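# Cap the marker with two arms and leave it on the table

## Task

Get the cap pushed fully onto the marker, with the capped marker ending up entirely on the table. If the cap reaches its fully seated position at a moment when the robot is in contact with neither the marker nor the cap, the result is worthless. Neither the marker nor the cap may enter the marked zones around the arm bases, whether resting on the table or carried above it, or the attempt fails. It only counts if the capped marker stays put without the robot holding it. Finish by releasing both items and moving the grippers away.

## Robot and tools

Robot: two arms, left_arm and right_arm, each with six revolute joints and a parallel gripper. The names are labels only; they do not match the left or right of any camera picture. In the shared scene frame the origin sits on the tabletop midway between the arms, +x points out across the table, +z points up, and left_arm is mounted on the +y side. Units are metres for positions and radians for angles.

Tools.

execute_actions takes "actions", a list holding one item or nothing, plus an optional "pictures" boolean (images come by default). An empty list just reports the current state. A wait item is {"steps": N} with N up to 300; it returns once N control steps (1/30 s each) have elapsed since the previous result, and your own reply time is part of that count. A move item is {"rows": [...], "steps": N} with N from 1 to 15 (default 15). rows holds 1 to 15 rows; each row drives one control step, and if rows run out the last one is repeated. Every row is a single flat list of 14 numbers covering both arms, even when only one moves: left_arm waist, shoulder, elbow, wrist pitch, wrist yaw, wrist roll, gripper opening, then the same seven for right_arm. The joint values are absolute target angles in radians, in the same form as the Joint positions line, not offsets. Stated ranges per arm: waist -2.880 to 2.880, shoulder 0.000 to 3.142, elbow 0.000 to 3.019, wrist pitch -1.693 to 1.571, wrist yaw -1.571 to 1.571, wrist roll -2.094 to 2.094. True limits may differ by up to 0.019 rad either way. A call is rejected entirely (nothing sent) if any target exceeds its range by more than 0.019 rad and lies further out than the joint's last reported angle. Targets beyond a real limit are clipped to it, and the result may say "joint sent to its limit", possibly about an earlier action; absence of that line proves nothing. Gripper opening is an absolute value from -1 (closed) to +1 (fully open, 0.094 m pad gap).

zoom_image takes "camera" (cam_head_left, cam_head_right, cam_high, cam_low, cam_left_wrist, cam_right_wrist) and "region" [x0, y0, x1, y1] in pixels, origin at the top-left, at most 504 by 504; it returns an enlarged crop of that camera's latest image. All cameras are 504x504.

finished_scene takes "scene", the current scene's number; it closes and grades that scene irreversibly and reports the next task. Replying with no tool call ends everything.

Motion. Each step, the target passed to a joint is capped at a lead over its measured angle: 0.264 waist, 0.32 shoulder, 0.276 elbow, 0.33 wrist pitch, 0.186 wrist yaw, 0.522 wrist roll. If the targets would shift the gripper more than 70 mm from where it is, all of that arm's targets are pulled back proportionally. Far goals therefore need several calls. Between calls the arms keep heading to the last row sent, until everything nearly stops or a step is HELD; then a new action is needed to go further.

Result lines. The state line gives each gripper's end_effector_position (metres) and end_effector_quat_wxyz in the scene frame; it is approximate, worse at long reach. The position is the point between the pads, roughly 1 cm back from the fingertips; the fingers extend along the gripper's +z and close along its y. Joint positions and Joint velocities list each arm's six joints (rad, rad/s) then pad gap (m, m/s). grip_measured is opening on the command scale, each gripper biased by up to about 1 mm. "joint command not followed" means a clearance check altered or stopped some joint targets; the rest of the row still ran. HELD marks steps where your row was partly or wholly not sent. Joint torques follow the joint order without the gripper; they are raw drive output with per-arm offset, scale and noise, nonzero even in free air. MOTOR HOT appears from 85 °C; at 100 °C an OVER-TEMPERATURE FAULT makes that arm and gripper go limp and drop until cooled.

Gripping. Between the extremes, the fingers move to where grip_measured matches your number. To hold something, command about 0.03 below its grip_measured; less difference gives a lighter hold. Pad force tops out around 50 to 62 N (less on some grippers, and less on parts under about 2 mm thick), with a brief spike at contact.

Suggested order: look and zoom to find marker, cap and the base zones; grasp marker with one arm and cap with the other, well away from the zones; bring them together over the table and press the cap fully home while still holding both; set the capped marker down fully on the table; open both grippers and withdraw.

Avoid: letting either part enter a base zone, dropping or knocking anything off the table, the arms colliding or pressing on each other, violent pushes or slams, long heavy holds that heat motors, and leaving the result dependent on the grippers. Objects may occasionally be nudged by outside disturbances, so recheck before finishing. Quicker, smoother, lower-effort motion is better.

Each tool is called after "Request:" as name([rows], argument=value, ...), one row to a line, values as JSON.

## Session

Request:
execute_actions(actions=[])

Scene clock: 0.00 s of 5100.00 s.
left_arm: end_effector_position=(+0.2715, -0.0477, +0.3682) grip_measured=+1.000 end_effector_quat_wxyz=(-0.058, -0.099, +0.952, -0.283) | right_arm: end_effector_position=(+0.6203, -0.1014, +0.1110) grip_measured=+1.000 end_effector_quat_wxyz=(-0.031, +0.438, +0.898, -0.033)
Joint positions: left_arm=[-0.738  1.338  1.514 -1.426  0.5   -0.912  0.094] | right_arm=[ 0.432  2.121  1.958 -1.498 -0.003  1.313  0.094]
Joint velocities: left_arm=[-0.005 -0.005 -0.022  0.002  0.037 -0.007  0.   ] | right_arm=[-0.005  0.015  0.002 -0.002 -0.095  0.022  0.   ]
Joint torques (N m, as the arm reports them, + toward a larger angle): no reading
Motor temperatures (°C, as the motors report them): left_arm=[23 22 25 23 21 22] | right_arm=[21 24 25 23 25 25]

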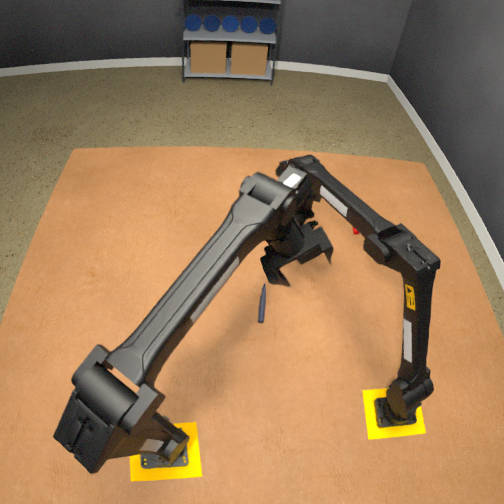

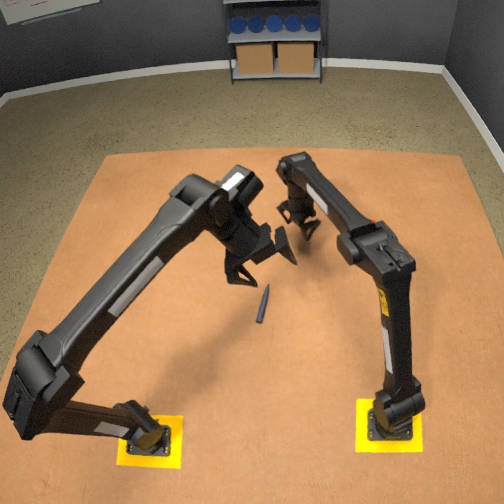

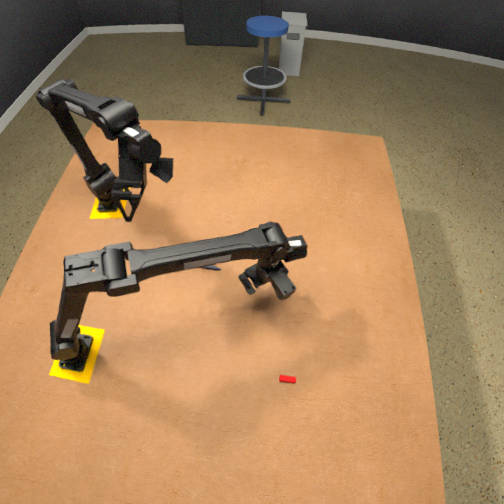

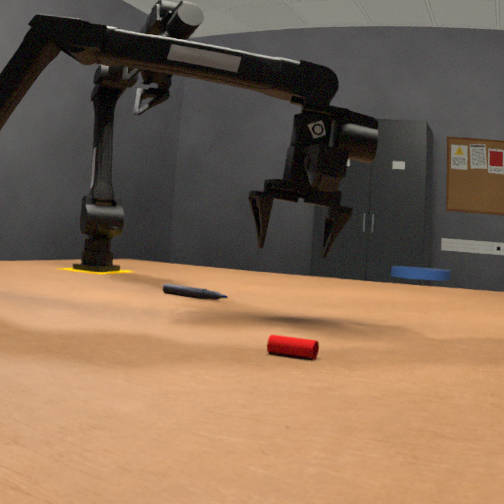

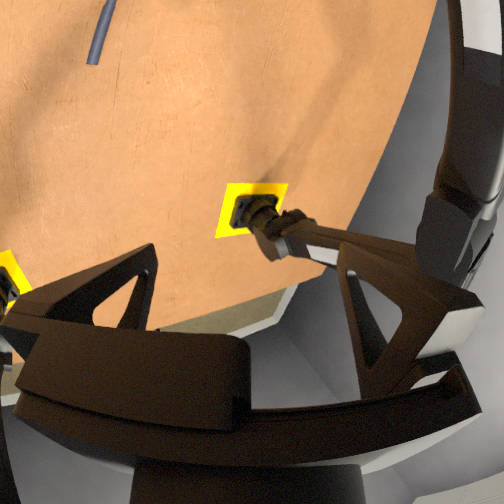

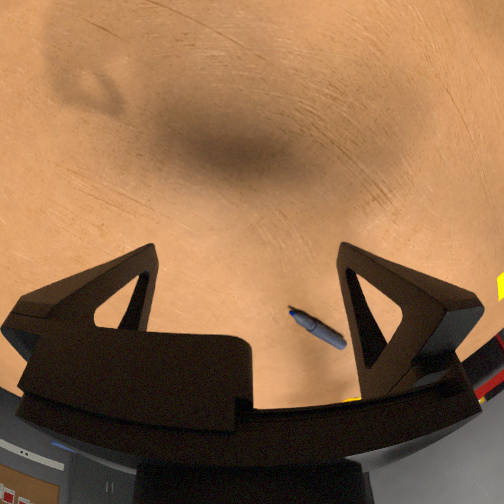

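Request:
zoom_image(camera="cam_low", region=[150,270,340,370])

Region (150, 270, 340, 370) of cam_low's 504x504 image, scaled by 2.653, with more detail than that image has; it fills the top 265 rows of this view, and the rest is white.

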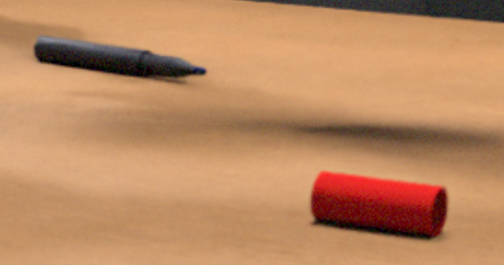

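Request:
execute_actions([
  {"rows":[[-0.74,1.34,1.5,-1.4,0.48,-0.9,1,0.42,2.11,1.95,-1.47,0,1.28,1],[-0.74,1.345,1.475,-1.36,0.45,-0.88,1,0.4,2.095,1.93,-1.43,0,1.23,1],[-0.745,1.35,1.445,-1.31,0.415,-0.86,1,0.38,2.08,1.905,-1.38,0,1.175,1],[-0.745,1.36,1.415,-1.26,0.38,-0.84,1,0.36,2.07,1.88,-1.33,0,1.12,1],[-0.75,1.365,1.385,-1.21,0.345,-0.82,1,0.34,2.06,1.855,-1.28,0,1.065,1],[-0.75,1.37,1.355,-1.16,0.31,-0.8,1,0.32,2.05,1.83,-1.23,0,1.01,1],[-0.755,1.38,1.325,-1.11,0.275,-0.78,1,0.3,2.04,1.805,-1.18,0,0.955,1],[-0.755,1.385,1.295,-1.06,0.24,-0.76,1,0.28,2.03,1.78,-1.13,0,0.9,1],[-0.76,1.39,1.265,-1.01,0.205,-0.74,1,0.26,2.02,1.755,-1.08,0,0.845,1],[-0.76,1.4,1.235,-0.96,0.17,-0.72,1,0.24,2.01,1.73,-1.03,0,0.79,1],[-0.765,1.405,1.205,-0.91,0.135,-0.7,1,0.22,2.0,1.705,-0.98,0,0.735,1],[-0.765,1.41,1.175,-0.86,0.1,-0.68,1,0.2,1.99,1.68,-0.93,0,0.68,1],[-0.77,1.42,1.145,-0.81,0.065,-0.66,1,0.18,1.98,1.655,-0.88,0,0.625,1],[-0.77,1.425,1.115,-0.76,0.03,-0.64,1,0.16,1.97,1.63,-0.83,0,0.57,1],[-0.775,1.43,1.085,-0.71,-0.005,-0.62,1,0.14,1.96,1.605,-0.78,0,0.515,1]]},
], pictures=false)

Request:
execute_actions([
  {"rows":[[-0.775,1.44,1.055,-0.66,-0.04,-0.6,1,0.12,1.95,1.58,-0.73,0,0.46,1],[-0.78,1.445,1.025,-0.61,-0.075,-0.58,1,0.1,1.94,1.555,-0.68,0,0.405,1],[-0.78,1.45,0.995,-0.56,-0.11,-0.56,1,0.08,1.93,1.53,-0.63,0,0.35,1],[-0.785,1.46,0.965,-0.51,-0.145,-0.54,1,0.06,1.92,1.505,-0.58,0,0.295,1],[-0.785,1.465,0.935,-0.46,-0.18,-0.52,1,0.045,1.91,1.48,-0.53,0,0.24,1],[-0.79,1.47,0.905,-0.41,-0.215,-0.5,1,0.03,1.9,1.455,-0.48,0,0.185,1],[-0.79,1.48,0.875,-0.36,-0.25,-0.48,1,0.02,1.895,1.43,-0.43,0,0.13,1],[-0.795,1.485,0.845,-0.31,-0.28,-0.46,1,0.01,1.89,1.405,-0.38,0,0.08,1],[-0.795,1.49,0.82,-0.26,-0.305,-0.44,1,0,1.885,1.38,-0.34,0,0.04,1],[-0.8,1.5,0.795,-0.22,-0.325,-0.42,1,0,1.88,1.355,-0.31,0,0.01,1],[-0.8,1.505,0.775,-0.185,-0.333,-0.41,1,0,1.88,1.335,-0.285,0,0.01,1],[-0.803,1.51,0.76,-0.16,-0.333,-0.41,1,0,1.88,1.315,-0.265,0,0.01,1]]},
], pictures=false)

Request:
execute_actions([
  {"steps":15},
])

Scene clock: 74.97 s of 5100.00 s.
left_arm: end_effector_position=(+0.3612, -0.0244, +0.1831) grip_measured=+1.000 end_effector_quat_wxyz=(+0.167, -0.033, +0.974, -0.149) | right_arm: end_effector_position=(+0.7092, -0.2511, +0.0730) grip_measured=+1.000 end_effector_quat_wxyz=(+0.140, +0.291, +0.944, +0.068)
Joint positions: left_arm=[-0.752  1.426  1.132 -0.826  0.025 -0.71   0.094] | right_arm=[ 0.175  2.013  1.647 -0.893 -0.002  0.745  0.094]
Joint velocities: left_arm=[-0.093  0.278 -0.877  1.433 -0.813  0.549  0.   ] | right_arm=[-0.835 -0.308 -0.706  1.453  0.037 -1.473  0.   ]
Joint torques (N m, as the arm reports them, + toward a larger angle): left_arm=[ -1.67 -12.21  11.01   1.19   0.07   0.13] | right_arm=[  1.16 -25.76  10.38   0.87   0.26  -0.05]
Motor temperatures (°C, as the motors report them): left_arm=[23 23 29 23 21 22] | right_arm=[21 27 29 23 25 25]
Steps of this call (steps 1 to 90: nothing new was sent; then 71.47 s passed at rest; steps 91 to 105: all 15 steps of this action). Readings (joint positions):
91: left_arm=[-0.738 1.338 1.513 -1.425 0.492 -0.912] | right_arm=[0.432 2.121 1.957 -1.496 -0.003 1.310]
92: left_arm=[-0.738 1.337 1.506 -1.414 0.471 -0.908] | right_arm=[0.431 2.120 1.952 -1.484 -0.003 1.298]
94: left_arm=[-0.738 1.335 1.472 -1.353 0.410 -0.892] | right_arm=[0.422 2.108 1.920 -1.422 -0.003 1.250]
98: left_arm=[-0.739 1.347 1.354 -1.172 0.270 -0.836] | right_arm=[0.365 2.075 1.822 -1.240 -0.003 1.094]
105: the state above

Scene clock: 75.47 s of 5100.00 s.
left_arm: end_effector_position=(+0.3661, +0.0255, +0.0546) grip_measured=+1.000 end_effector_quat_wxyz=(+0.333, +0.055, +0.941, -0.024) | right_arm: end_effector_position=(+0.7240, -0.3791, +0.0748) grip_measured=+1.000 end_effector_quat_wxyz=(+0.343, +0.059, +0.937, +0.008)
Joint positions: left_arm=[-0.787  1.514  0.754 -0.204 -0.33  -0.451  0.094] | right_arm=[-0.014  1.89   1.321 -0.301 -0.     0.085  0.094]
Joint velocities: left_arm=[-0.044  0.132 -0.168  0.154  0.022  0.154  0.   ] | right_arm=[ 0.024 -0.015 -0.217  0.115  0.007 -0.403  0.   ]
Joint torques (N m, as the arm reports them, + toward a larger angle): left_arm=[ -1.89 -11.25   9.73   2.25  -0.35   0.1 ] | right_arm=[  1.97 -20.81  10.85   2.28   0.03  -0.05]
Motor temperatures (°C, as the motors report them): left_arm=[23 23 29 23 21 22] | right_arm=[21 27 29 23 25 25]
Steps of this call (steps 1 to 15: all 15 steps of this action). Readings (joint positions):
1: left_arm=[-0.755 1.435 1.101 -0.776 -0.010 -0.691] | right_arm=[0.148 2.003 1.622 -0.843 -0.002 0.692]
2: left_arm=[-0.758 1.442 1.070 -0.727 -0.045 -0.671] | right_arm=[0.123 1.993 1.597 -0.794 -0.001 0.639]
4: left_arm=[-0.765 1.454 1.009 -0.628 -0.115 -0.632] | right_arm=[0.078 1.971 1.547 -0.695 -0.001 0.531]
8: left_arm=[-0.775 1.472 0.893 -0.428 -0.253 -0.552] | right_arm=[0.013 1.927 1.448 -0.498 -0.001 0.315]
15: the state above

Scene clock: 75.97 s of 5100.00 s.
left_arm: end_effector_position=(+0.3672, +0.0237, +0.0539) grip_measured=+1.000 end_effector_quat_wxyz=(+0.338, +0.068, +0.938, -0.022) | right_arm: end_effector_position=(+0.7225, -0.3735, +0.0720) grip_measured=+1.000 end_effector_quat_wxyz=(+0.344, +0.026, +0.939, -0.002)
Joint positions: left_arm=[-0.789  1.519  0.75  -0.184 -0.331 -0.421  0.094] | right_arm=[-0.006  1.89   1.311 -0.29  -0.     0.023  0.094]
Joint velocities: left_arm=[-0.024 -0.015  0.012  0.002  0.022 -0.007  0.   ] | right_arm=[-0.005  0.005 -0.017  0.002  0.007  0.051  0.   ]
Joint torques (N m, as the arm reports them, + toward a larger angle): left_arm=[ -1.52 -10.88   9.2    1.98  -0.29   0.1 ] | right_arm=[  1.37 -21.44  10.53   2.12   0.06  -0.06]
Motor temperatures (°C, as the motors report them): left_arm=[23 23 29 23 21 22] | right_arm=[21 27 29 23 25 25]
Steps of this call (steps 1 to 15: the robot went on to your last target). Readings (joint positions):
1: left_arm=[-0.788 1.518 0.750 -0.199 -0.330 -0.445] | right_arm=[-0.012 1.890 1.315 -0.299 -0.000 0.072]
2: left_arm=[-0.789 1.519 0.750 -0.196 -0.330 -0.440] | right_arm=[-0.010 1.890 1.311 -0.298 -0.000 0.062]
4: left_arm=[-0.789 1.519 0.750 -0.188 -0.331 -0.432] | right_arm=[-0.008 1.890 1.311 -0.295 -0.000 0.047]
8: left_arm=[-0.789 1.519 0.750 -0.184 -0.331 -0.425] | right_arm=[-0.006 1.890 1.311 -0.290 -0.000 0.032]
15: the state above

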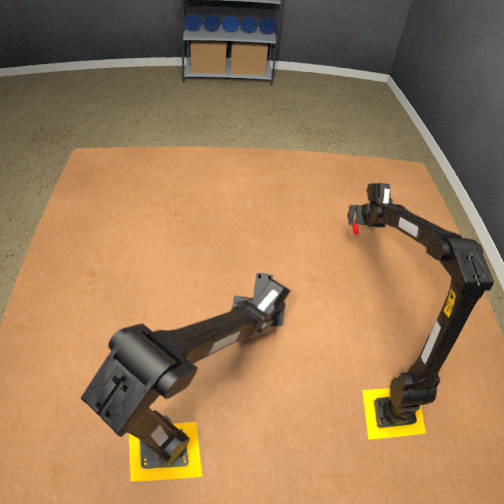

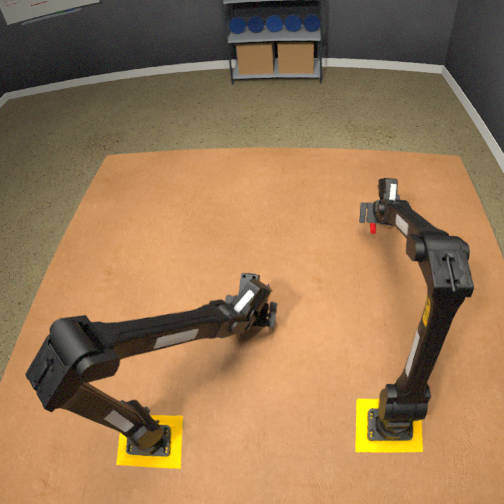

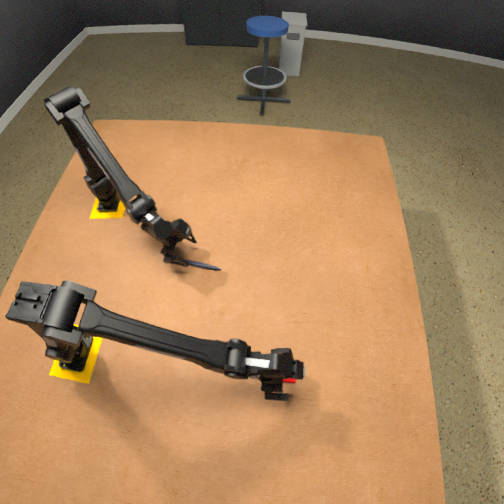

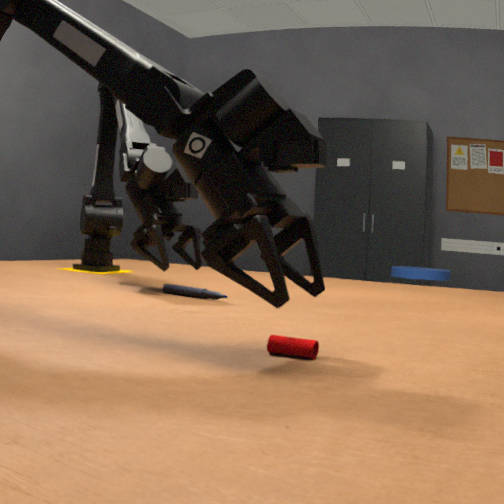

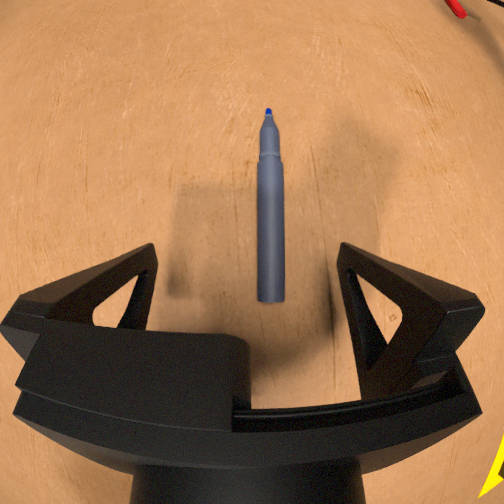

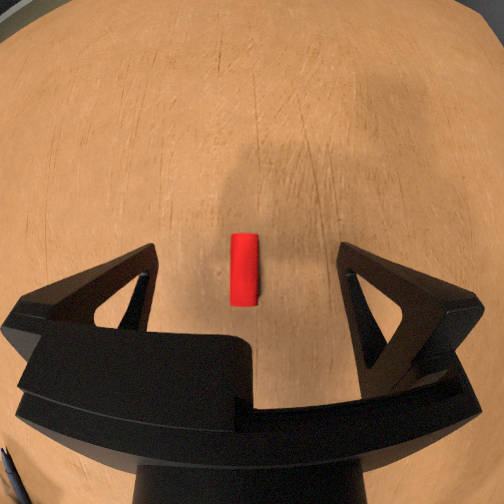

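Request:
execute_actions([
  {"rows":[[-0.81,1.52,0.755,-0.15,-0.34,-0.43,0.8,0.004,1.89,1.31,-0.255,0,0.01,0.8],[-0.82,1.53,0.75,-0.14,-0.345,-0.44,0.6,0.004,1.897,1.305,-0.245,0,0.01,0.6],[-0.828,1.54,0.747,-0.13,-0.353,-0.45,0.5,0.004,1.904,1.3,-0.235,0,0.01,0.4],[-0.835,1.55,0.744,-0.12,-0.353,-0.46,0.4,0.004,1.911,1.295,-0.225,0,0.01,0.2],[-0.835,1.56,0.74,-0.11,-0.353,-0.46,0.3,0.004,1.918,1.29,-0.21,0,0.01,0],[-0.835,1.57,0.737,-0.095,-0.353,-0.46,0.2,0.004,1.925,1.285,-0.2,0,0.01,0],[-0.835,1.58,0.734,-0.08,-0.353,-0.46,0.1,0.004,1.932,1.28,-0.19,0,0.01,0],[-0.835,1.59,0.731,-0.07,-0.353,-0.46,0,0.004,1.939,1.275,-0.175,0,0.01,0],[-0.835,1.597,0.728,-0.06,-0.353,-0.46,0,0.004,1.946,1.27,-0.165,0,0.01,0],[-0.835,1.602,0.728,-0.052,-0.353,-0.46,0,0.004,1.953,1.268,-0.154,0,0.01,0]]},
], pictures=false)

Request:
execute_actions([
  {"steps":12},
])

Request:
zoom_image(camera="cam_low", region=[130,250,340,370])

Scene clock: 102.93 s of 5100.00 s.
left_arm: end_effector_position=(+0.3590, +0.0118, +0.0178) grip_measured=+0.003 end_effector_quat_wxyz=(+0.337, +0.071, +0.938, -0.022) | right_arm: end_effector_position=(+0.7229, -0.3730, +0.0446) grip_measured=+0.002 end_effector_quat_wxyz=(+0.357, +0.025, +0.934, -0.002)
Joint positions: left_arm=[-0.826  1.609  0.726 -0.081 -0.351 -0.448  0.047] | right_arm=[-0.005  1.928  1.27  -0.181 -0.     0.021  0.047]
Joint velocities: left_arm=[ 0.015 -0.015 -0.037  0.002 -0.037 -0.007  0.001] | right_arm=[-0.005  0.112 -0.051 -0.002 -0.066 -0.037 -0.   ]
Joint torques (N m, as the arm reports them, + toward a larger angle): left_arm=[ -1.1  -11.27   7.89   2.06  -0.29  -0.14] | right_arm=[  2.34 -19.52   9.48   1.96   0.06  -0.06]
Motor temperatures (°C, as the motors report them): left_arm=[23 23 28 23 21 22] | right_arm=[21 27 29 23 25 25]
Steps of this call (steps 1 to 15: the robot went on to your last target; steps 16 to 90: nothing new was sent; then 23.47 s passed at rest; steps 91 to 105: all 15 steps of this action). Readings (joint positions):
91: left_arm=[-0.789 1.519 0.750 -0.182 -0.334 -0.420] | right_arm=[-0.006 1.890 1.311 -0.288 -0.000 0.021]
92: left_arm=[-0.791 1.519 0.750 -0.177 -0.339 -0.422] | right_arm=[-0.006 1.890 1.310 -0.283 -0.000 0.021]
94: left_arm=[-0.799 1.524 0.750 -0.160 -0.350 -0.430] | right_arm=[-0.005 1.890 1.306 -0.267 -0.000 0.021]
98: left_arm=[-0.822 1.557 0.744 -0.113 -0.351 -0.442] | right_arm=[-0.005 1.892 1.289 -0.222 -0.000 0.021]
105: the state above

Scene clock: 103.33 s of 5100.00 s.
left_arm: end_effector_position=(+0.3595, +0.0113, +0.0183) grip_measured=+0.003 end_effector_quat_wxyz=(+0.339, +0.069, +0.938, -0.023) | right_arm: end_effector_position=(+0.7212, -0.3730, +0.0387) grip_measured=+0.002 end_effector_quat_wxyz=(+0.354, +0.025, +0.935, -0.002)
Joint positions: left_arm=[-0.826  1.609  0.725 -0.076 -0.351 -0.45   0.047] | right_arm=[-0.005  1.935  1.266 -0.179 -0.     0.021  0.047]
Joint velocities: left_arm=[-0.005 -0.005  0.012  0.007 -0.037 -0.022 -0.002] | right_arm=[-0.005 -0.015 -0.007 -0.017  0.022  0.007 -0.   ]
Joint torques (N m, as the arm reports them, + toward a larger angle): left_arm=[ -0.99 -11.16   7.78   2.01  -0.29  -0.15] | right_arm=[  0.68 -19.33   9.86   2.09   0.02  -0.07]
Motor temperatures (°C, as the motors report them): left_arm=[23 23 28 23 21 22] | right_arm=[21 27 29 23 25 25]
Steps of this call (steps 1 to 12: the robot went on to your last target). Readings (joint positions):
1: left_arm=[-0.826 1.609 0.725 -0.080 -0.351 -0.449] | right_arm=[-0.005 1.931 1.268 -0.181 -0.000 0.021]
2: left_arm=[-0.826 1.609 0.725 -0.079 -0.351 -0.449] | right_arm=[-0.005 1.933 1.266 -0.181 -0.000 0.021]
4: left_arm=[-0.826 1.609 0.725 -0.076 -0.351 -0.449] | right_arm=[-0.005 1.935 1.266 -0.181 -0.000 0.021]
8: left_arm=[-0.826 1.609 0.725 -0.076 -0.351 -0.450] | right_arm=[-0.005 1.935 1.266 -0.179 -0.000 0.021]
12: the state above

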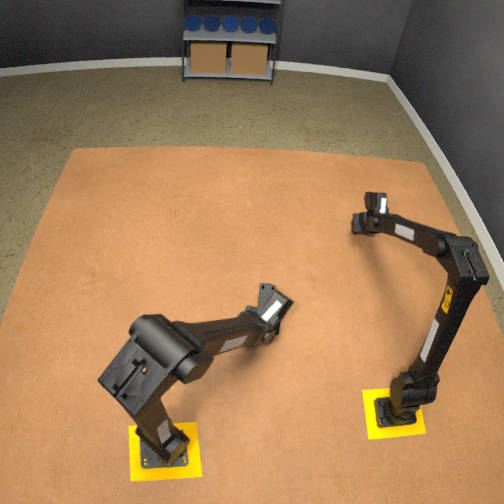

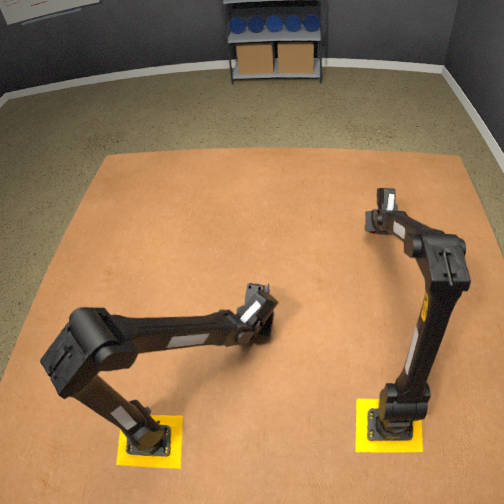

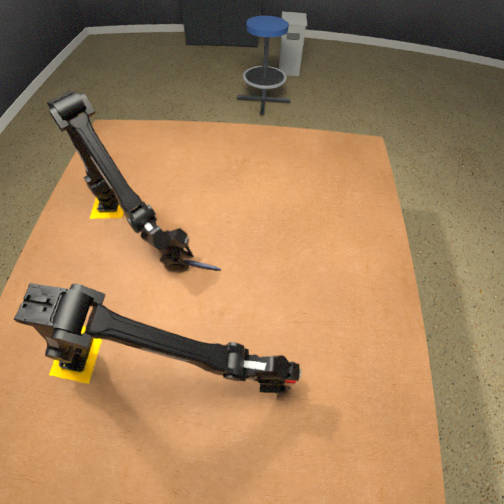

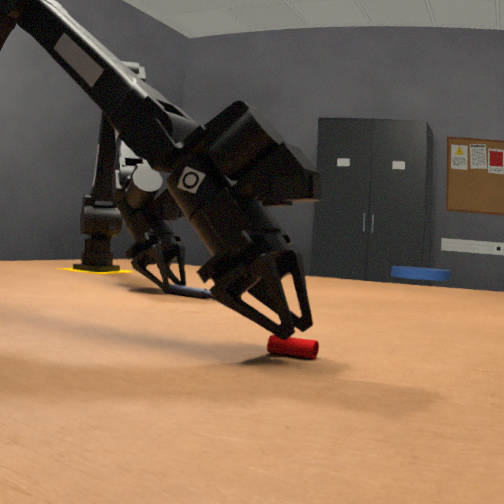

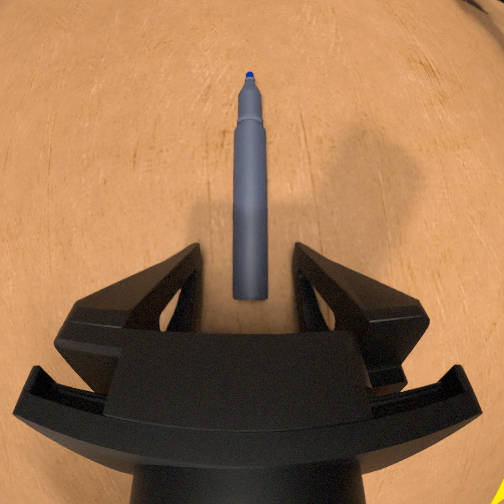

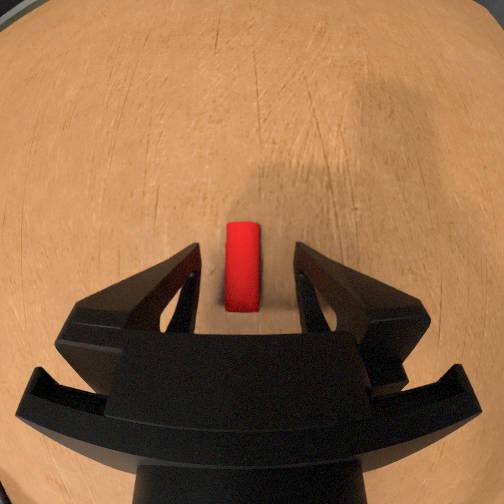

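Region (130, 250, 340, 370) of cam_low's 504x504 image, scaled by 2.400, with more detail than that image has; it fills the top 288 rows of this view, and the rest is white.

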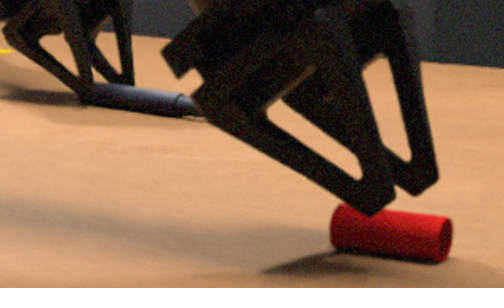

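Request:
execute_actions([
  {"rows":[[-0.835,1.612,0.728,-0.052,-0.353,-0.46,-0.15,0.008,1.962,1.26,-0.154,0,0.04,-0.1],[-0.835,1.62,0.728,-0.052,-0.353,-0.46,-0.3,0.008,1.972,1.254,-0.154,0,0.04,-0.2]]},
])

Request:
zoom_image(camera="cam_low", region=[130,250,340,370])

Scene clock: 119.43 s of 5100.00 s.
left_arm: end_effector_position=(+0.3591, +0.0117, +0.0158) grip_measured=-0.297 end_effector_quat_wxyz=(+0.337, +0.070, +0.939, -0.022) | right_arm: end_effector_position=(+0.7162, -0.3692, +0.0274) grip_measured=-0.197 end_effector_quat_wxyz=(+0.345, +0.026, +0.938, +0.000)
Joint positions: left_arm=[-0.826  1.614  0.725 -0.076 -0.351 -0.45   0.033] | right_arm=[ 0.     1.945  1.255 -0.177 -0.     0.029  0.038]
Joint velocities: left_arm=[-0.005 -0.005 -0.002 -0.012  0.007 -0.066 -0.001] | right_arm=[-0.005 -0.015  0.002 -0.002  0.051  0.022 -0.   ]
Joint torques (N m, as the arm reports them, + toward a larger angle): left_arm=[ -1.1  -10.21   7.68   2.    -0.3   -0.14] | right_arm=[  1.45 -18.1    9.38   2.06   0.06   0.18]
Motor temperatures (°C, as the motors report them): left_arm=[23 23 27 23 21 22] | right_arm=[21 27 28 23 25 25]
Steps of this call (steps 1 to 15: the robot went on to your last target; steps 16 to 90: nothing new was sent; then 12.60 s passed at rest; steps 91 to 105: all 15 steps of this action). Readings (joint positions):
91: left_arm=[-0.826 1.609 0.725 -0.076 -0.351 -0.450] | right_arm=[-0.005 1.935 1.266 -0.179 -0.000 0.022]
92: left_arm=[-0.826 1.609 0.725 -0.076 -0.351 -0.450] | right_arm=[-0.004 1.935 1.265 -0.178 -0.000 0.023]
94: left_arm=[-0.826 1.611 0.725 -0.076 -0.351 -0.450] | right_arm=[-0.003 1.936 1.262 -0.177 -0.000 0.026]
98: left_arm=[-0.826 1.614 0.725 -0.076 -0.351 -0.450] | right_arm=[-0.001 1.941 1.257 -0.177 -0.000 0.028]
105: the state above

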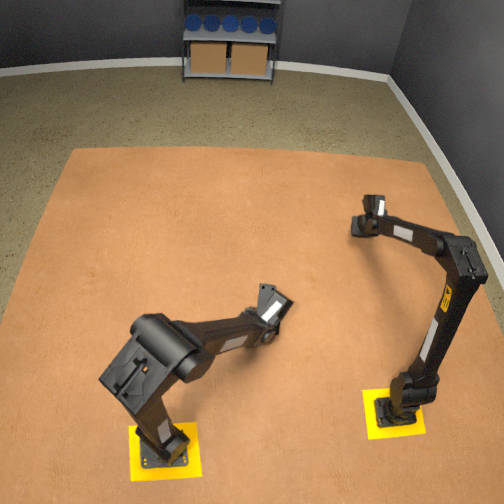

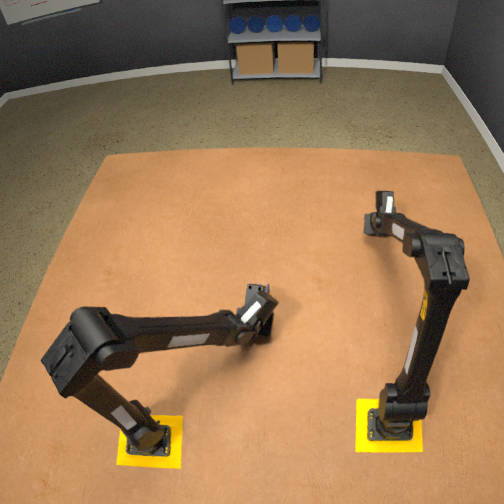

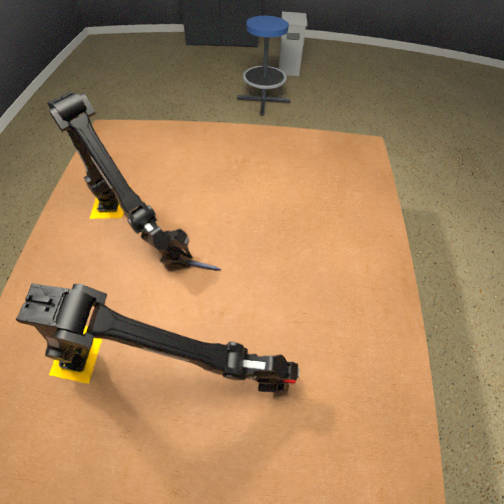

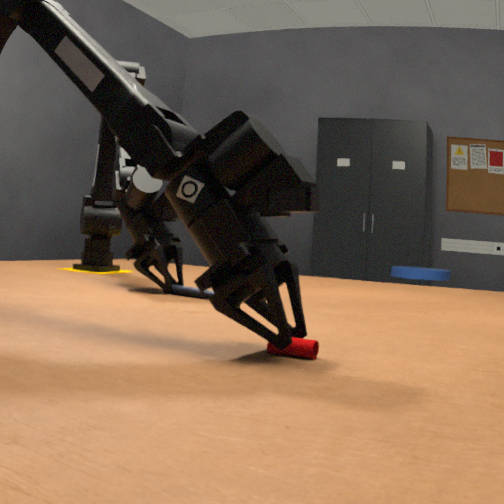

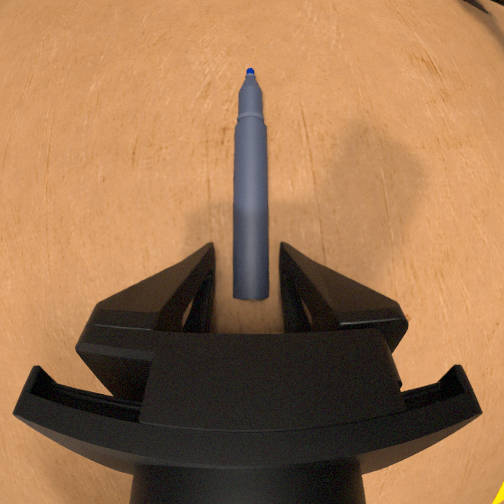

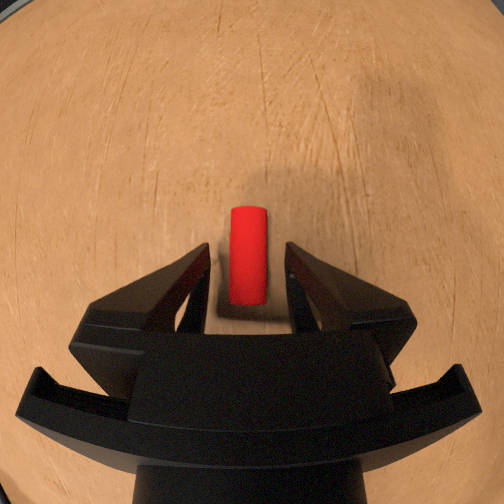

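Region (130, 250, 340, 370) of cam_low's 504x504 image, scaled by 2.400, with more detail than that image has; it fills the top 288 rows of this view, and the rest is white.

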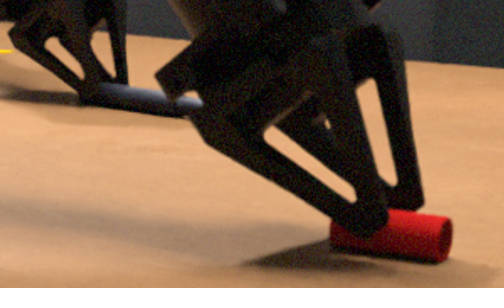

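Request:
execute_actions([
  {"rows":[[-0.835,1.625,0.728,-0.052,-0.353,-0.46,-0.4,0.008,1.983,1.254,-0.154,0,0.055,-0.3]]},
])

Request:
zoom_image(camera="cam_low", region=[130,250,340,370])

Scene clock: 132.83 s of 5100.00 s.
left_arm: end_effector_position=(+0.3586, +0.0121, +0.0135) grip_measured=-0.397 end_effector_quat_wxyz=(+0.335, +0.070, +0.939, -0.020) | right_arm: end_effector_position=(+0.7151, -0.3691, +0.0210) grip_measured=-0.298 end_effector_quat_wxyz=(+0.340, +0.033, +0.940, +0.003)
Joint positions: left_arm=[-0.826  1.619  0.725 -0.076 -0.351 -0.45   0.028] | right_arm=[ 0.     1.955  1.255 -0.177 -0.     0.043  0.033]
Joint velocities: left_arm=[ 0.015 -0.015 -0.007  0.012 -0.066 -0.081 -0.   ] | right_arm=[ 0.015 -0.005 -0.007  0.002  0.007  0.007 -0.001]
Joint torques (N m, as the arm reports them, + toward a larger angle): left_arm=[ -1.08 -10.09   7.68   1.98  -0.3   -0.14] | right_arm=[  0.71 -18.6    9.06   2.07   0.04   0.13]
Motor temperatures (°C, as the motors report them): left_arm=[23 23 27 23 21 22] | right_arm=[21 27 28 23 25 25]
Steps of this call (steps 1 to 15: the robot went on to your last target; steps 16 to 90: nothing new was sent; then 9.90 s passed at rest; steps 91 to 105: all 15 steps of this action). Readings (joint positions):
91: left_arm=[-0.826 1.614 0.725 -0.076 -0.351 -0.450] | right_arm=[0.000 1.946 1.255 -0.177 -0.000 0.031]
92: left_arm=[-0.826 1.615 0.725 -0.076 -0.351 -0.450] | right_arm=[0.000 1.946 1.255 -0.177 -0.000 0.034]
94: left_arm=[-0.826 1.617 0.725 -0.076 -0.351 -0.450] | right_arm=[0.000 1.949 1.255 -0.177 -0.000 0.037]
98: left_arm=[-0.826 1.619 0.725 -0.076 -0.351 -0.450] | right_arm=[0.000 1.954 1.255 -0.177 -0.000 0.041]
105: the state above

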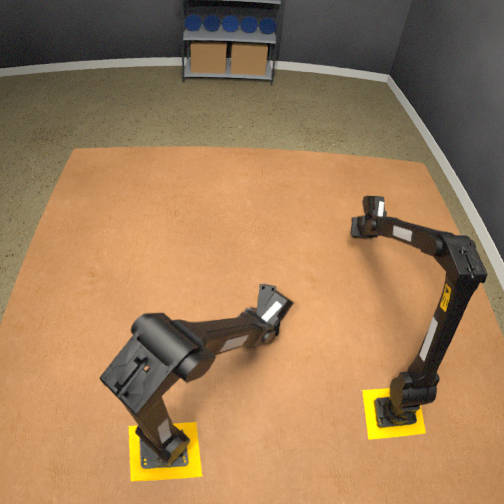

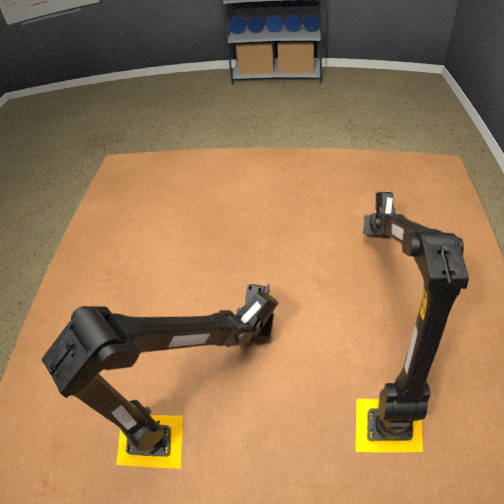

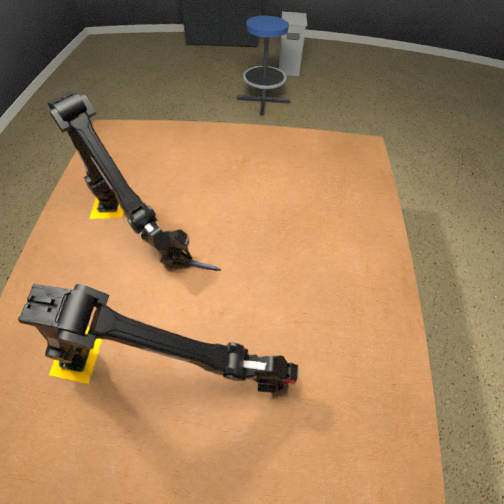

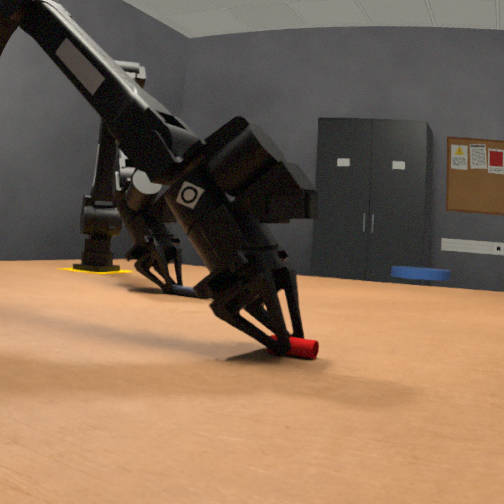

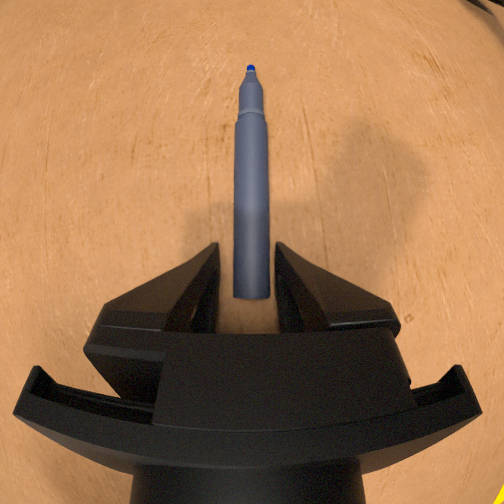

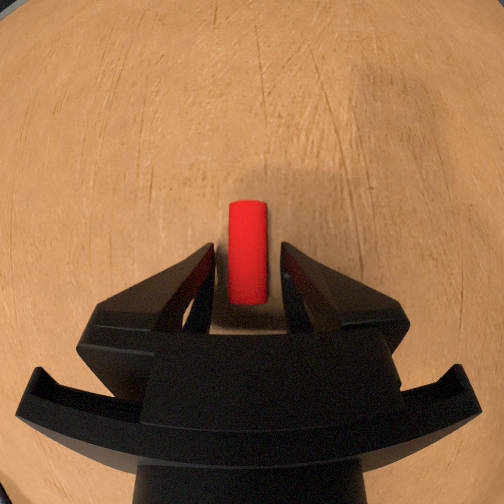

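Region (130, 250, 340, 370) of cam_low's 504x504 image, scaled by 2.400, with more detail than that image has; it fills the top 288 rows of this view, and the rest is white.

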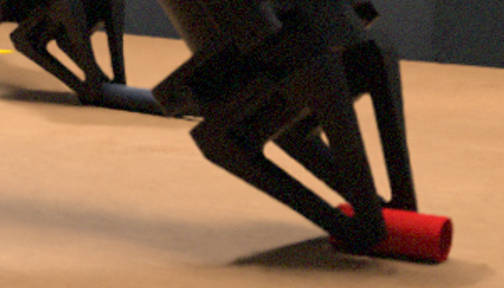

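Request:
execute_actions([
  {"rows":[[-0.835,1.625,0.728,-0.052,-0.353,-0.46,-0.45,0.008,1.986,1.254,-0.154,0,0.055,-0.36],[-0.835,1.625,0.728,-0.052,-0.353,-0.46,-0.49,0.008,1.986,1.254,-0.154,0,0.055,-0.42],[-0.835,1.625,0.728,-0.052,-0.353,-0.46,-0.53,0.008,1.986,1.254,-0.154,0,0.055,-0.48],[-0.835,1.625,0.728,-0.052,-0.353,-0.46,-0.56,0.008,1.986,1.254,-0.154,0,0.055,-0.53],[-0.835,1.625,0.728,-0.052,-0.353,-0.46,-0.59,0.008,1.986,1.254,-0.154,0,0.055,-0.57],[-0.835,1.625,0.728,-0.052,-0.353,-0.46,-0.62,0.008,1.986,1.254,-0.154,0,0.055,-0.6],[-0.835,1.625,0.728,-0.052,-0.353,-0.46,-0.65,0.008,1.986,1.254,-0.154,0,0.055,-0.63],[-0.835,1.625,0.728,-0.052,-0.353,-0.46,-0.68,0.008,1.986,1.254,-0.154,0,0.055,-0.66],[-0.835,1.625,0.728,-0.052,-0.353,-0.46,-0.7,0.008,1.986,1.254,-0.154,0,0.055,-0.68]],"steps":12},
], pictures=false)

Scene clock: 145.20 s of 5100.00 s.
left_arm: end_effector_position=(+0.3587, +0.0122, +0.0136) grip_measured=-0.634 end_effector_quat_wxyz=(+0.335, +0.070, +0.939, -0.020) | right_arm: end_effector_position=(+0.7151, -0.3691, +0.0207) grip_measured=-0.630 end_effector_quat_wxyz=(+0.340, +0.033, +0.940, +0.003)
Joint positions: left_arm=[-0.826  1.619  0.725 -0.076 -0.351 -0.45   0.017] | right_arm=[ 0.     1.956  1.255 -0.177 -0.     0.044  0.017]
Joint velocities: left_arm=[-0.005 -0.005 -0.007 -0.007 -0.051 -0.037 -0.   ] | right_arm=[-0.005  0.015 -0.022  0.002  0.066  0.022 -0.   ]
Joint torques (N m, as the arm reports them, + toward a larger angle): left_arm=[ -1.1  -10.1    7.69   1.99  -0.3   -0.14] | right_arm=[  1.25 -17.96   8.97   2.17   0.09   0.13]
Motor temperatures (°C, as the motors report them): left_arm=[23 23 27 23 21 22] | right_arm=[21 27 28 23 25 25]
Steps of this call (steps 1 to 15: the robot went on to your last target; steps 16 to 90: nothing new was sent; then 8.97 s passed at rest; steps 91 to 102: all 12 steps of this action). Readings (joint positions):
91: left_arm=[-0.826 1.619 0.725 -0.076 -0.351 -0.450] | right_arm=[0.000 1.955 1.255 -0.177 -0.000 0.044]
92: left_arm=[-0.826 1.619 0.725 -0.076 -0.351 -0.450] | right_arm=[0.000 1.955 1.255 -0.177 -0.000 0.044]
94: left_arm=[-0.826 1.619 0.725 -0.076 -0.351 -0.450] | right_arm=[0.000 1.955 1.255 -0.177 -0.000 0.044]
98: left_arm=[-0.826 1.619 0.725 -0.076 -0.351 -0.450] | right_arm=[0.000 1.956 1.255 -0.177 -0.000 0.044]
102: the state above

Request:
execute_actions([
  {"rows":[[-0.826,1.61,0.75,-0.06,-0.351,-0.45,-0.675,0,1.95,1.26,-0.17,0,0.044,-0.67],[-0.826,1.6,0.77,-0.07,-0.351,-0.45,-0.675,0,1.93,1.26,-0.17,0,0.044,-0.67],[-0.826,1.59,0.79,-0.08,-0.351,-0.45,-0.675,0,1.91,1.26,-0.18,0,0.044,-0.67],[-0.826,1.58,0.805,-0.09,-0.351,-0.45,-0.675,0,1.89,1.26,-0.19,0,0.03,-0.67],[-0.826,1.575,0.82,-0.1,-0.351,-0.45,-0.675,0,1.87,1.26,-0.2,0,0,-0.67],[-0.826,1.57,0.83,-0.11,-0.34,-0.44,-0.675,0,1.85,1.26,-0.22,-0.01,-0.05,-0.67],[-0.82,1.565,0.84,-0.12,-0.32,-0.42,-0.675,0,1.83,1.26,-0.25,-0.03,-0.12,-0.67],[-0.815,1.565,0.85,-0.13,-0.29,-0.38,-0.675,0.005,1.81,1.26,-0.29,-0.06,-0.21,-0.67],[-0.81,1.565,0.86,-0.14,-0.26,-0.34,-0.675,0.01,1.795,1.26,-0.33,-0.09,-0.3,-0.67],[-0.805,1.565,0.865,-0.15,-0.23,-0.3,-0.675,0.015,1.78,1.255,-0.37,-0.12,-0.39,-0.67],[-0.8,1.565,0.87,-0.16,-0.2,-0.26,-0.675,0.02,1.765,1.25,-0.41,-0.15,-0.48,-0.67],[-0.795,1.565,0.87,-0.17,-0.17,-0.22,-0.675,0.025,1.75,1.24,-0.45,-0.18,-0.57,-0.67],[-0.79,1.565,0.87,-0.18,-0.14,-0.18,-0.675,0.03,1.74,1.23,-0.49,-0.21,-0.66,-0.67],[-0.785,1.565,0.87,-0.19,-0.11,-0.14,-0.675,0.035,1.73,1.22,-0.53,-0.24,-0.75,-0.67],[-0.78,1.565,0.87,-0.2,-0.08,-0.1,-0.675,0.04,1.72,1.21,-0.57,-0.27,-0.84,-0.67]]},
], pictures=false)

Request:
execute_actions([
  {"rows":[[-0.773,1.565,0.87,-0.21,-0.05,-0.06,-0.675,0.045,1.715,1.2,-0.61,-0.3,-0.93,-0.67],[-0.766,1.565,0.87,-0.21,-0.02,-0.02,-0.675,0.05,1.715,1.19,-0.65,-0.33,-1.02,-0.67],[-0.759,1.565,0.87,-0.21,0.01,0.02,-0.675,0.055,1.715,1.18,-0.69,-0.36,-1.11,-0.67],[-0.752,1.565,0.87,-0.21,0.04,0.06,-0.675,0.06,1.715,1.17,-0.73,-0.39,-1.2,-0.67],[-0.745,1.565,0.87,-0.21,0.07,0.1,-0.675,0.065,1.715,1.16,-0.77,-0.42,-1.29,-0.67],[-0.738,1.565,0.87,-0.21,0.1,0.14,-0.675,0.07,1.715,1.15,-0.81,-0.45,-1.38,-0.67],[-0.731,1.565,0.87,-0.21,0.13,0.18,-0.675,0.075,1.715,1.14,-0.85,-0.48,-1.47,-0.67],[-0.724,1.565,0.87,-0.21,0.16,0.22,-0.675,0.08,1.715,1.13,-0.89,-0.51,-1.56,-0.67],[-0.717,1.565,0.87,-0.21,0.19,0.26,-0.675,0.085,1.715,1.12,-0.93,-0.54,-1.65,-0.67],[-0.71,1.565,0.87,-0.21,0.22,0.3,-0.675,0.09,1.715,1.11,-0.97,-0.57,-1.74,-0.67],[-0.703,1.565,0.87,-0.21,0.25,0.34,-0.675,0.09,1.715,1.1,-1.01,-0.6,-1.83,-0.67],[-0.697,1.565,0.87,-0.21,0.275,0.37,-0.675,0.09,1.715,1.09,-1.05,-0.63,-1.92,-0.67],[-0.693,1.565,0.87,-0.21,0.295,0.39,-0.675,0.09,1.715,1.085,-1.09,-0.65,-2.0,-0.67],[-0.693,1.565,0.87,-0.21,0.31,0.405,-0.675,0.09,1.715,1.08,-1.12,-0.665,-2.05,-0.67],[-0.693,1.565,0.87,-0.21,0.312,0.405,-0.675,0.09,1.715,1.078,-1.147,-0.675,-2.07,-0.67]]},
], pictures=false)

Request:
execute_actions([
  {"steps":22},
])

Scene clock: 188.07 s of 5100.00 s.
left_arm: end_effector_position=(+0.3736, -0.0437, +0.0655) grip_measured=-0.634 end_effector_quat_wxyz=(+0.320, +0.189, +0.922, -0.108) | right_arm: end_effector_position=(+0.6633, -0.3176, +0.1106) grip_measured=-0.630 end_effector_quat_wxyz=(+0.313, -0.262, +0.912, +0.038)
Joint positions: left_arm=[-0.81   1.567  0.84  -0.161 -0.105 -0.251  0.017] | right_arm=[ 0.014  1.74   1.24  -0.472 -0.243 -0.498  0.017]
Joint velocities: left_arm=[ 0.161 -0.024  0.002 -0.291  0.696  0.93  -0.   ] | right_arm=[ 0.142 -0.64  -0.164 -1.116 -0.784 -2.264 -0.001]
Joint torques (N m, as the arm reports them, + toward a larger angle): left_arm=[  1.64 -11.1   11.46   0.3   -0.11   0.07] | right_arm=[  2.63 -17.04   8.51   0.57  -0.13   0.02]
Motor temperatures (°C, as the motors report them): left_arm=[23 23 27 23 21 22] | right_arm=[21 27 28 23 25 25]
Steps of this call (steps 1 to 15: the robot went on to your last target; steps 16 to 90: nothing new was sent; then 39.37 s passed at rest; steps 91 to 105: all 15 steps of this action). Readings (joint positions):
91: left_arm=[-0.826 1.619 0.725 -0.076 -0.351 -0.450] | right_arm=[0.000 1.956 1.255 -0.177 -0.000 0.044]
92: left_arm=[-0.826 1.619 0.725 -0.076 -0.351 -0.450] | right_arm=[0.000 1.956 1.255 -0.177 -0.000 0.044]
94: left_arm=[-0.826 1.617 0.731 -0.077 -0.351 -0.450] | right_arm=[0.000 1.952 1.255 -0.177 -0.000 0.044]
98: left_arm=[-0.826 1.598 0.775 -0.102 -0.311 -0.437] | right_arm=[0.000 1.906 1.254 -0.224 -0.037 -0.036]
105: the state above

Scene clock: 188.57 s of 5100.00 s.
left_arm: end_effector_position=(+0.3571, -0.0505, +0.0656) grip_measured=-0.634 end_effector_quat_wxyz=(+0.290, +0.445, +0.826, -0.188) | right_arm: end_effector_position=(+0.4553, -0.2193, +0.0684) grip_measured=-0.630 end_effector_quat_wxyz=(-0.208, +0.739, -0.588, -0.255)
Joint positions: left_arm=[-0.707  1.568  0.84  -0.195  0.303  0.294  0.017] | right_arm=[ 0.089  1.697  1.08  -1.073 -0.661 -1.777  0.017]
Joint velocities: left_arm=[ 0.083 -0.005 -0.007 -0.017  0.154  0.652 -0.   ] | right_arm=[-0.015  0.005 -0.154 -0.955 -0.286 -1.941 -0.001]
Joint torques (N m, as the arm reports them, + toward a larger angle): left_arm=[  0.59 -11.5   11.5    0.42   0.35   0.09] | right_arm=[  1.07 -14.59   8.96  -0.14  -0.46  -0.06]
Motor temperatures (°C, as the motors report them): left_arm=[23 23 27 23 21 22] | right_arm=[21 27 28 23 25 25]
Steps of this call (steps 1 to 15: all 15 steps of this action). Readings (joint positions):
1: left_arm=[-0.803 1.567 0.840 -0.171 -0.075 -0.216] | right_arm=[0.020 1.720 1.233 -0.511 -0.274 -0.579]
2: left_arm=[-0.797 1.567 0.840 -0.181 -0.045 -0.181] | right_arm=[0.027 1.705 1.225 -0.550 -0.304 -0.662]
4: left_arm=[-0.782 1.568 0.840 -0.192 0.015 -0.107] | right_arm=[0.041 1.690 1.206 -0.630 -0.365 -0.832]
8: left_arm=[-0.750 1.568 0.840 -0.195 0.134 0.047] | right_arm=[0.067 1.691 1.153 -0.794 -0.484 -1.181]
15: the state above

Scene clock: 189.30 s of 5100.00 s.
left_arm: end_effector_position=(+0.3573, -0.0501, +0.0658) grip_measured=-0.634 end_effector_quat_wxyz=(+0.299, +0.485, +0.803, -0.176) | right_arm: end_effector_position=(+0.4402, -0.2188, +0.0694) grip_measured=-0.630 end_effector_quat_wxyz=(-0.229, +0.805, -0.487, -0.251)
Joint positions: left_arm=[-0.704  1.568  0.84  -0.195  0.31   0.394  0.017] | right_arm=[ 0.089  1.697  1.073 -1.131 -0.673 -2.057  0.017]
Joint velocities: left_arm=[-0.005  0.005 -0.007 -0.002  0.051 -0.037 -0.001] | right_arm=[ 0.005 -0.005  0.002 -0.012  0.022 -0.037  0.001]
Joint torques (N m, as the arm reports them, + toward a larger angle): left_arm=[  0.77 -11.5   11.49   0.41   0.36   0.09] | right_arm=[  1.11 -13.58   8.63  -0.98  -0.46  -0.05]
Motor temperatures (°C, as the motors report them): left_arm=[23 23 27 23 21 22] | right_arm=[21 27 28 23 25 25]
Steps of this call (steps 1 to 22: the robot went on to your last target). Readings (joint positions):
1: left_arm=[-0.705 1.568 0.840 -0.195 0.307 0.314] | right_arm=[0.089 1.697 1.076 -1.099 -0.668 -1.834]
2: left_arm=[-0.704 1.568 0.840 -0.195 0.308 0.331] | right_arm=[0.089 1.697 1.073 -1.116 -0.670 -1.879]
4: left_arm=[-0.704 1.568 0.840 -0.195 0.309 0.354] | right_arm=[0.089 1.697 1.073 -1.129 -0.671 -1.944]
8: left_arm=[-0.704 1.568 0.840 -0.195 0.310 0.378] | right_arm=[0.089 1.697 1.073 -1.131 -0.672 -2.012]
22: the state above

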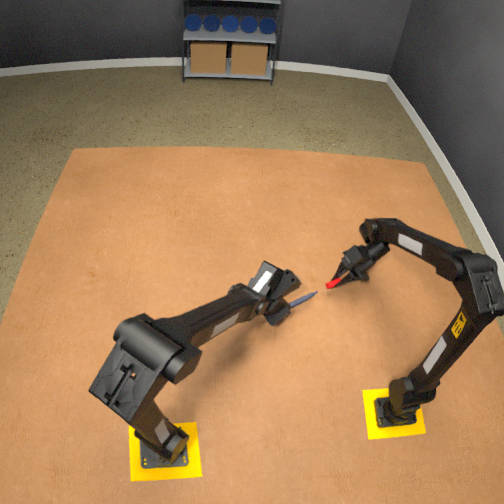

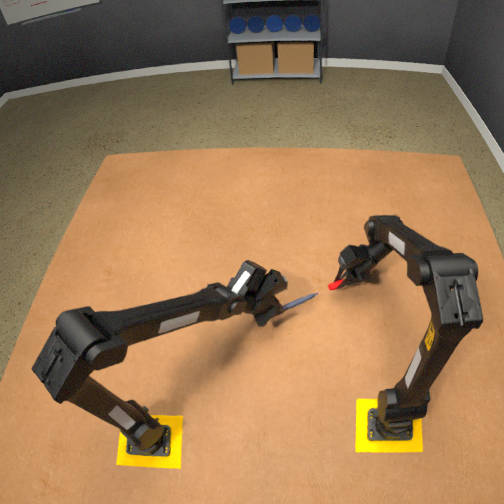

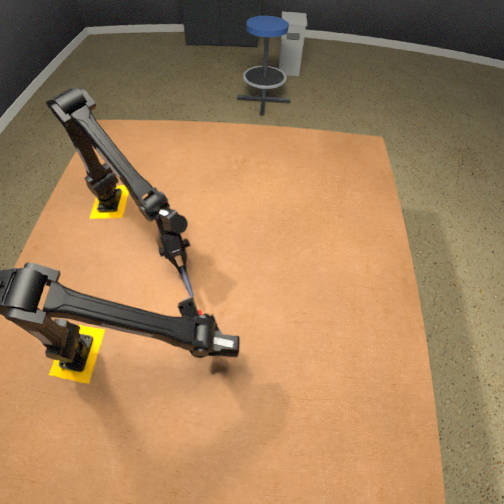

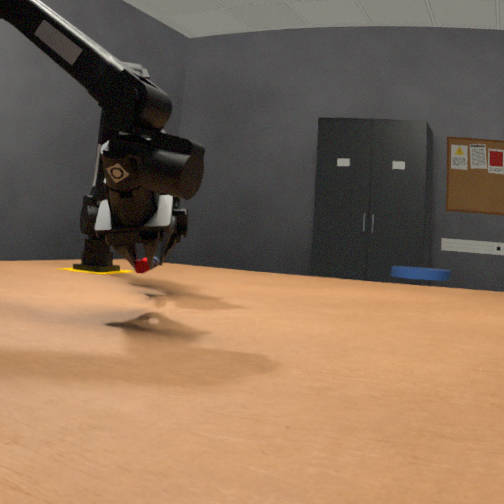

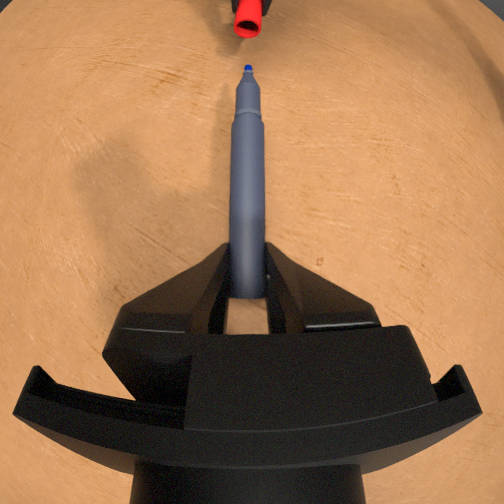

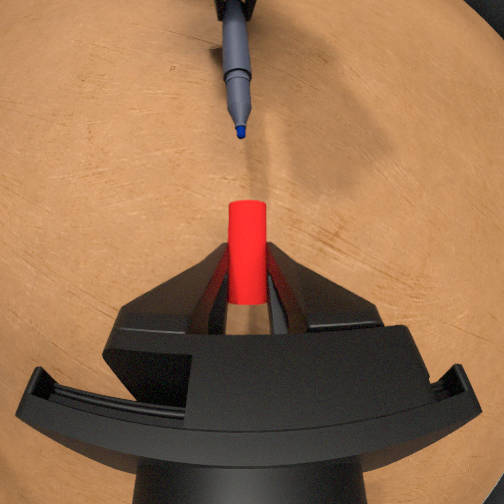

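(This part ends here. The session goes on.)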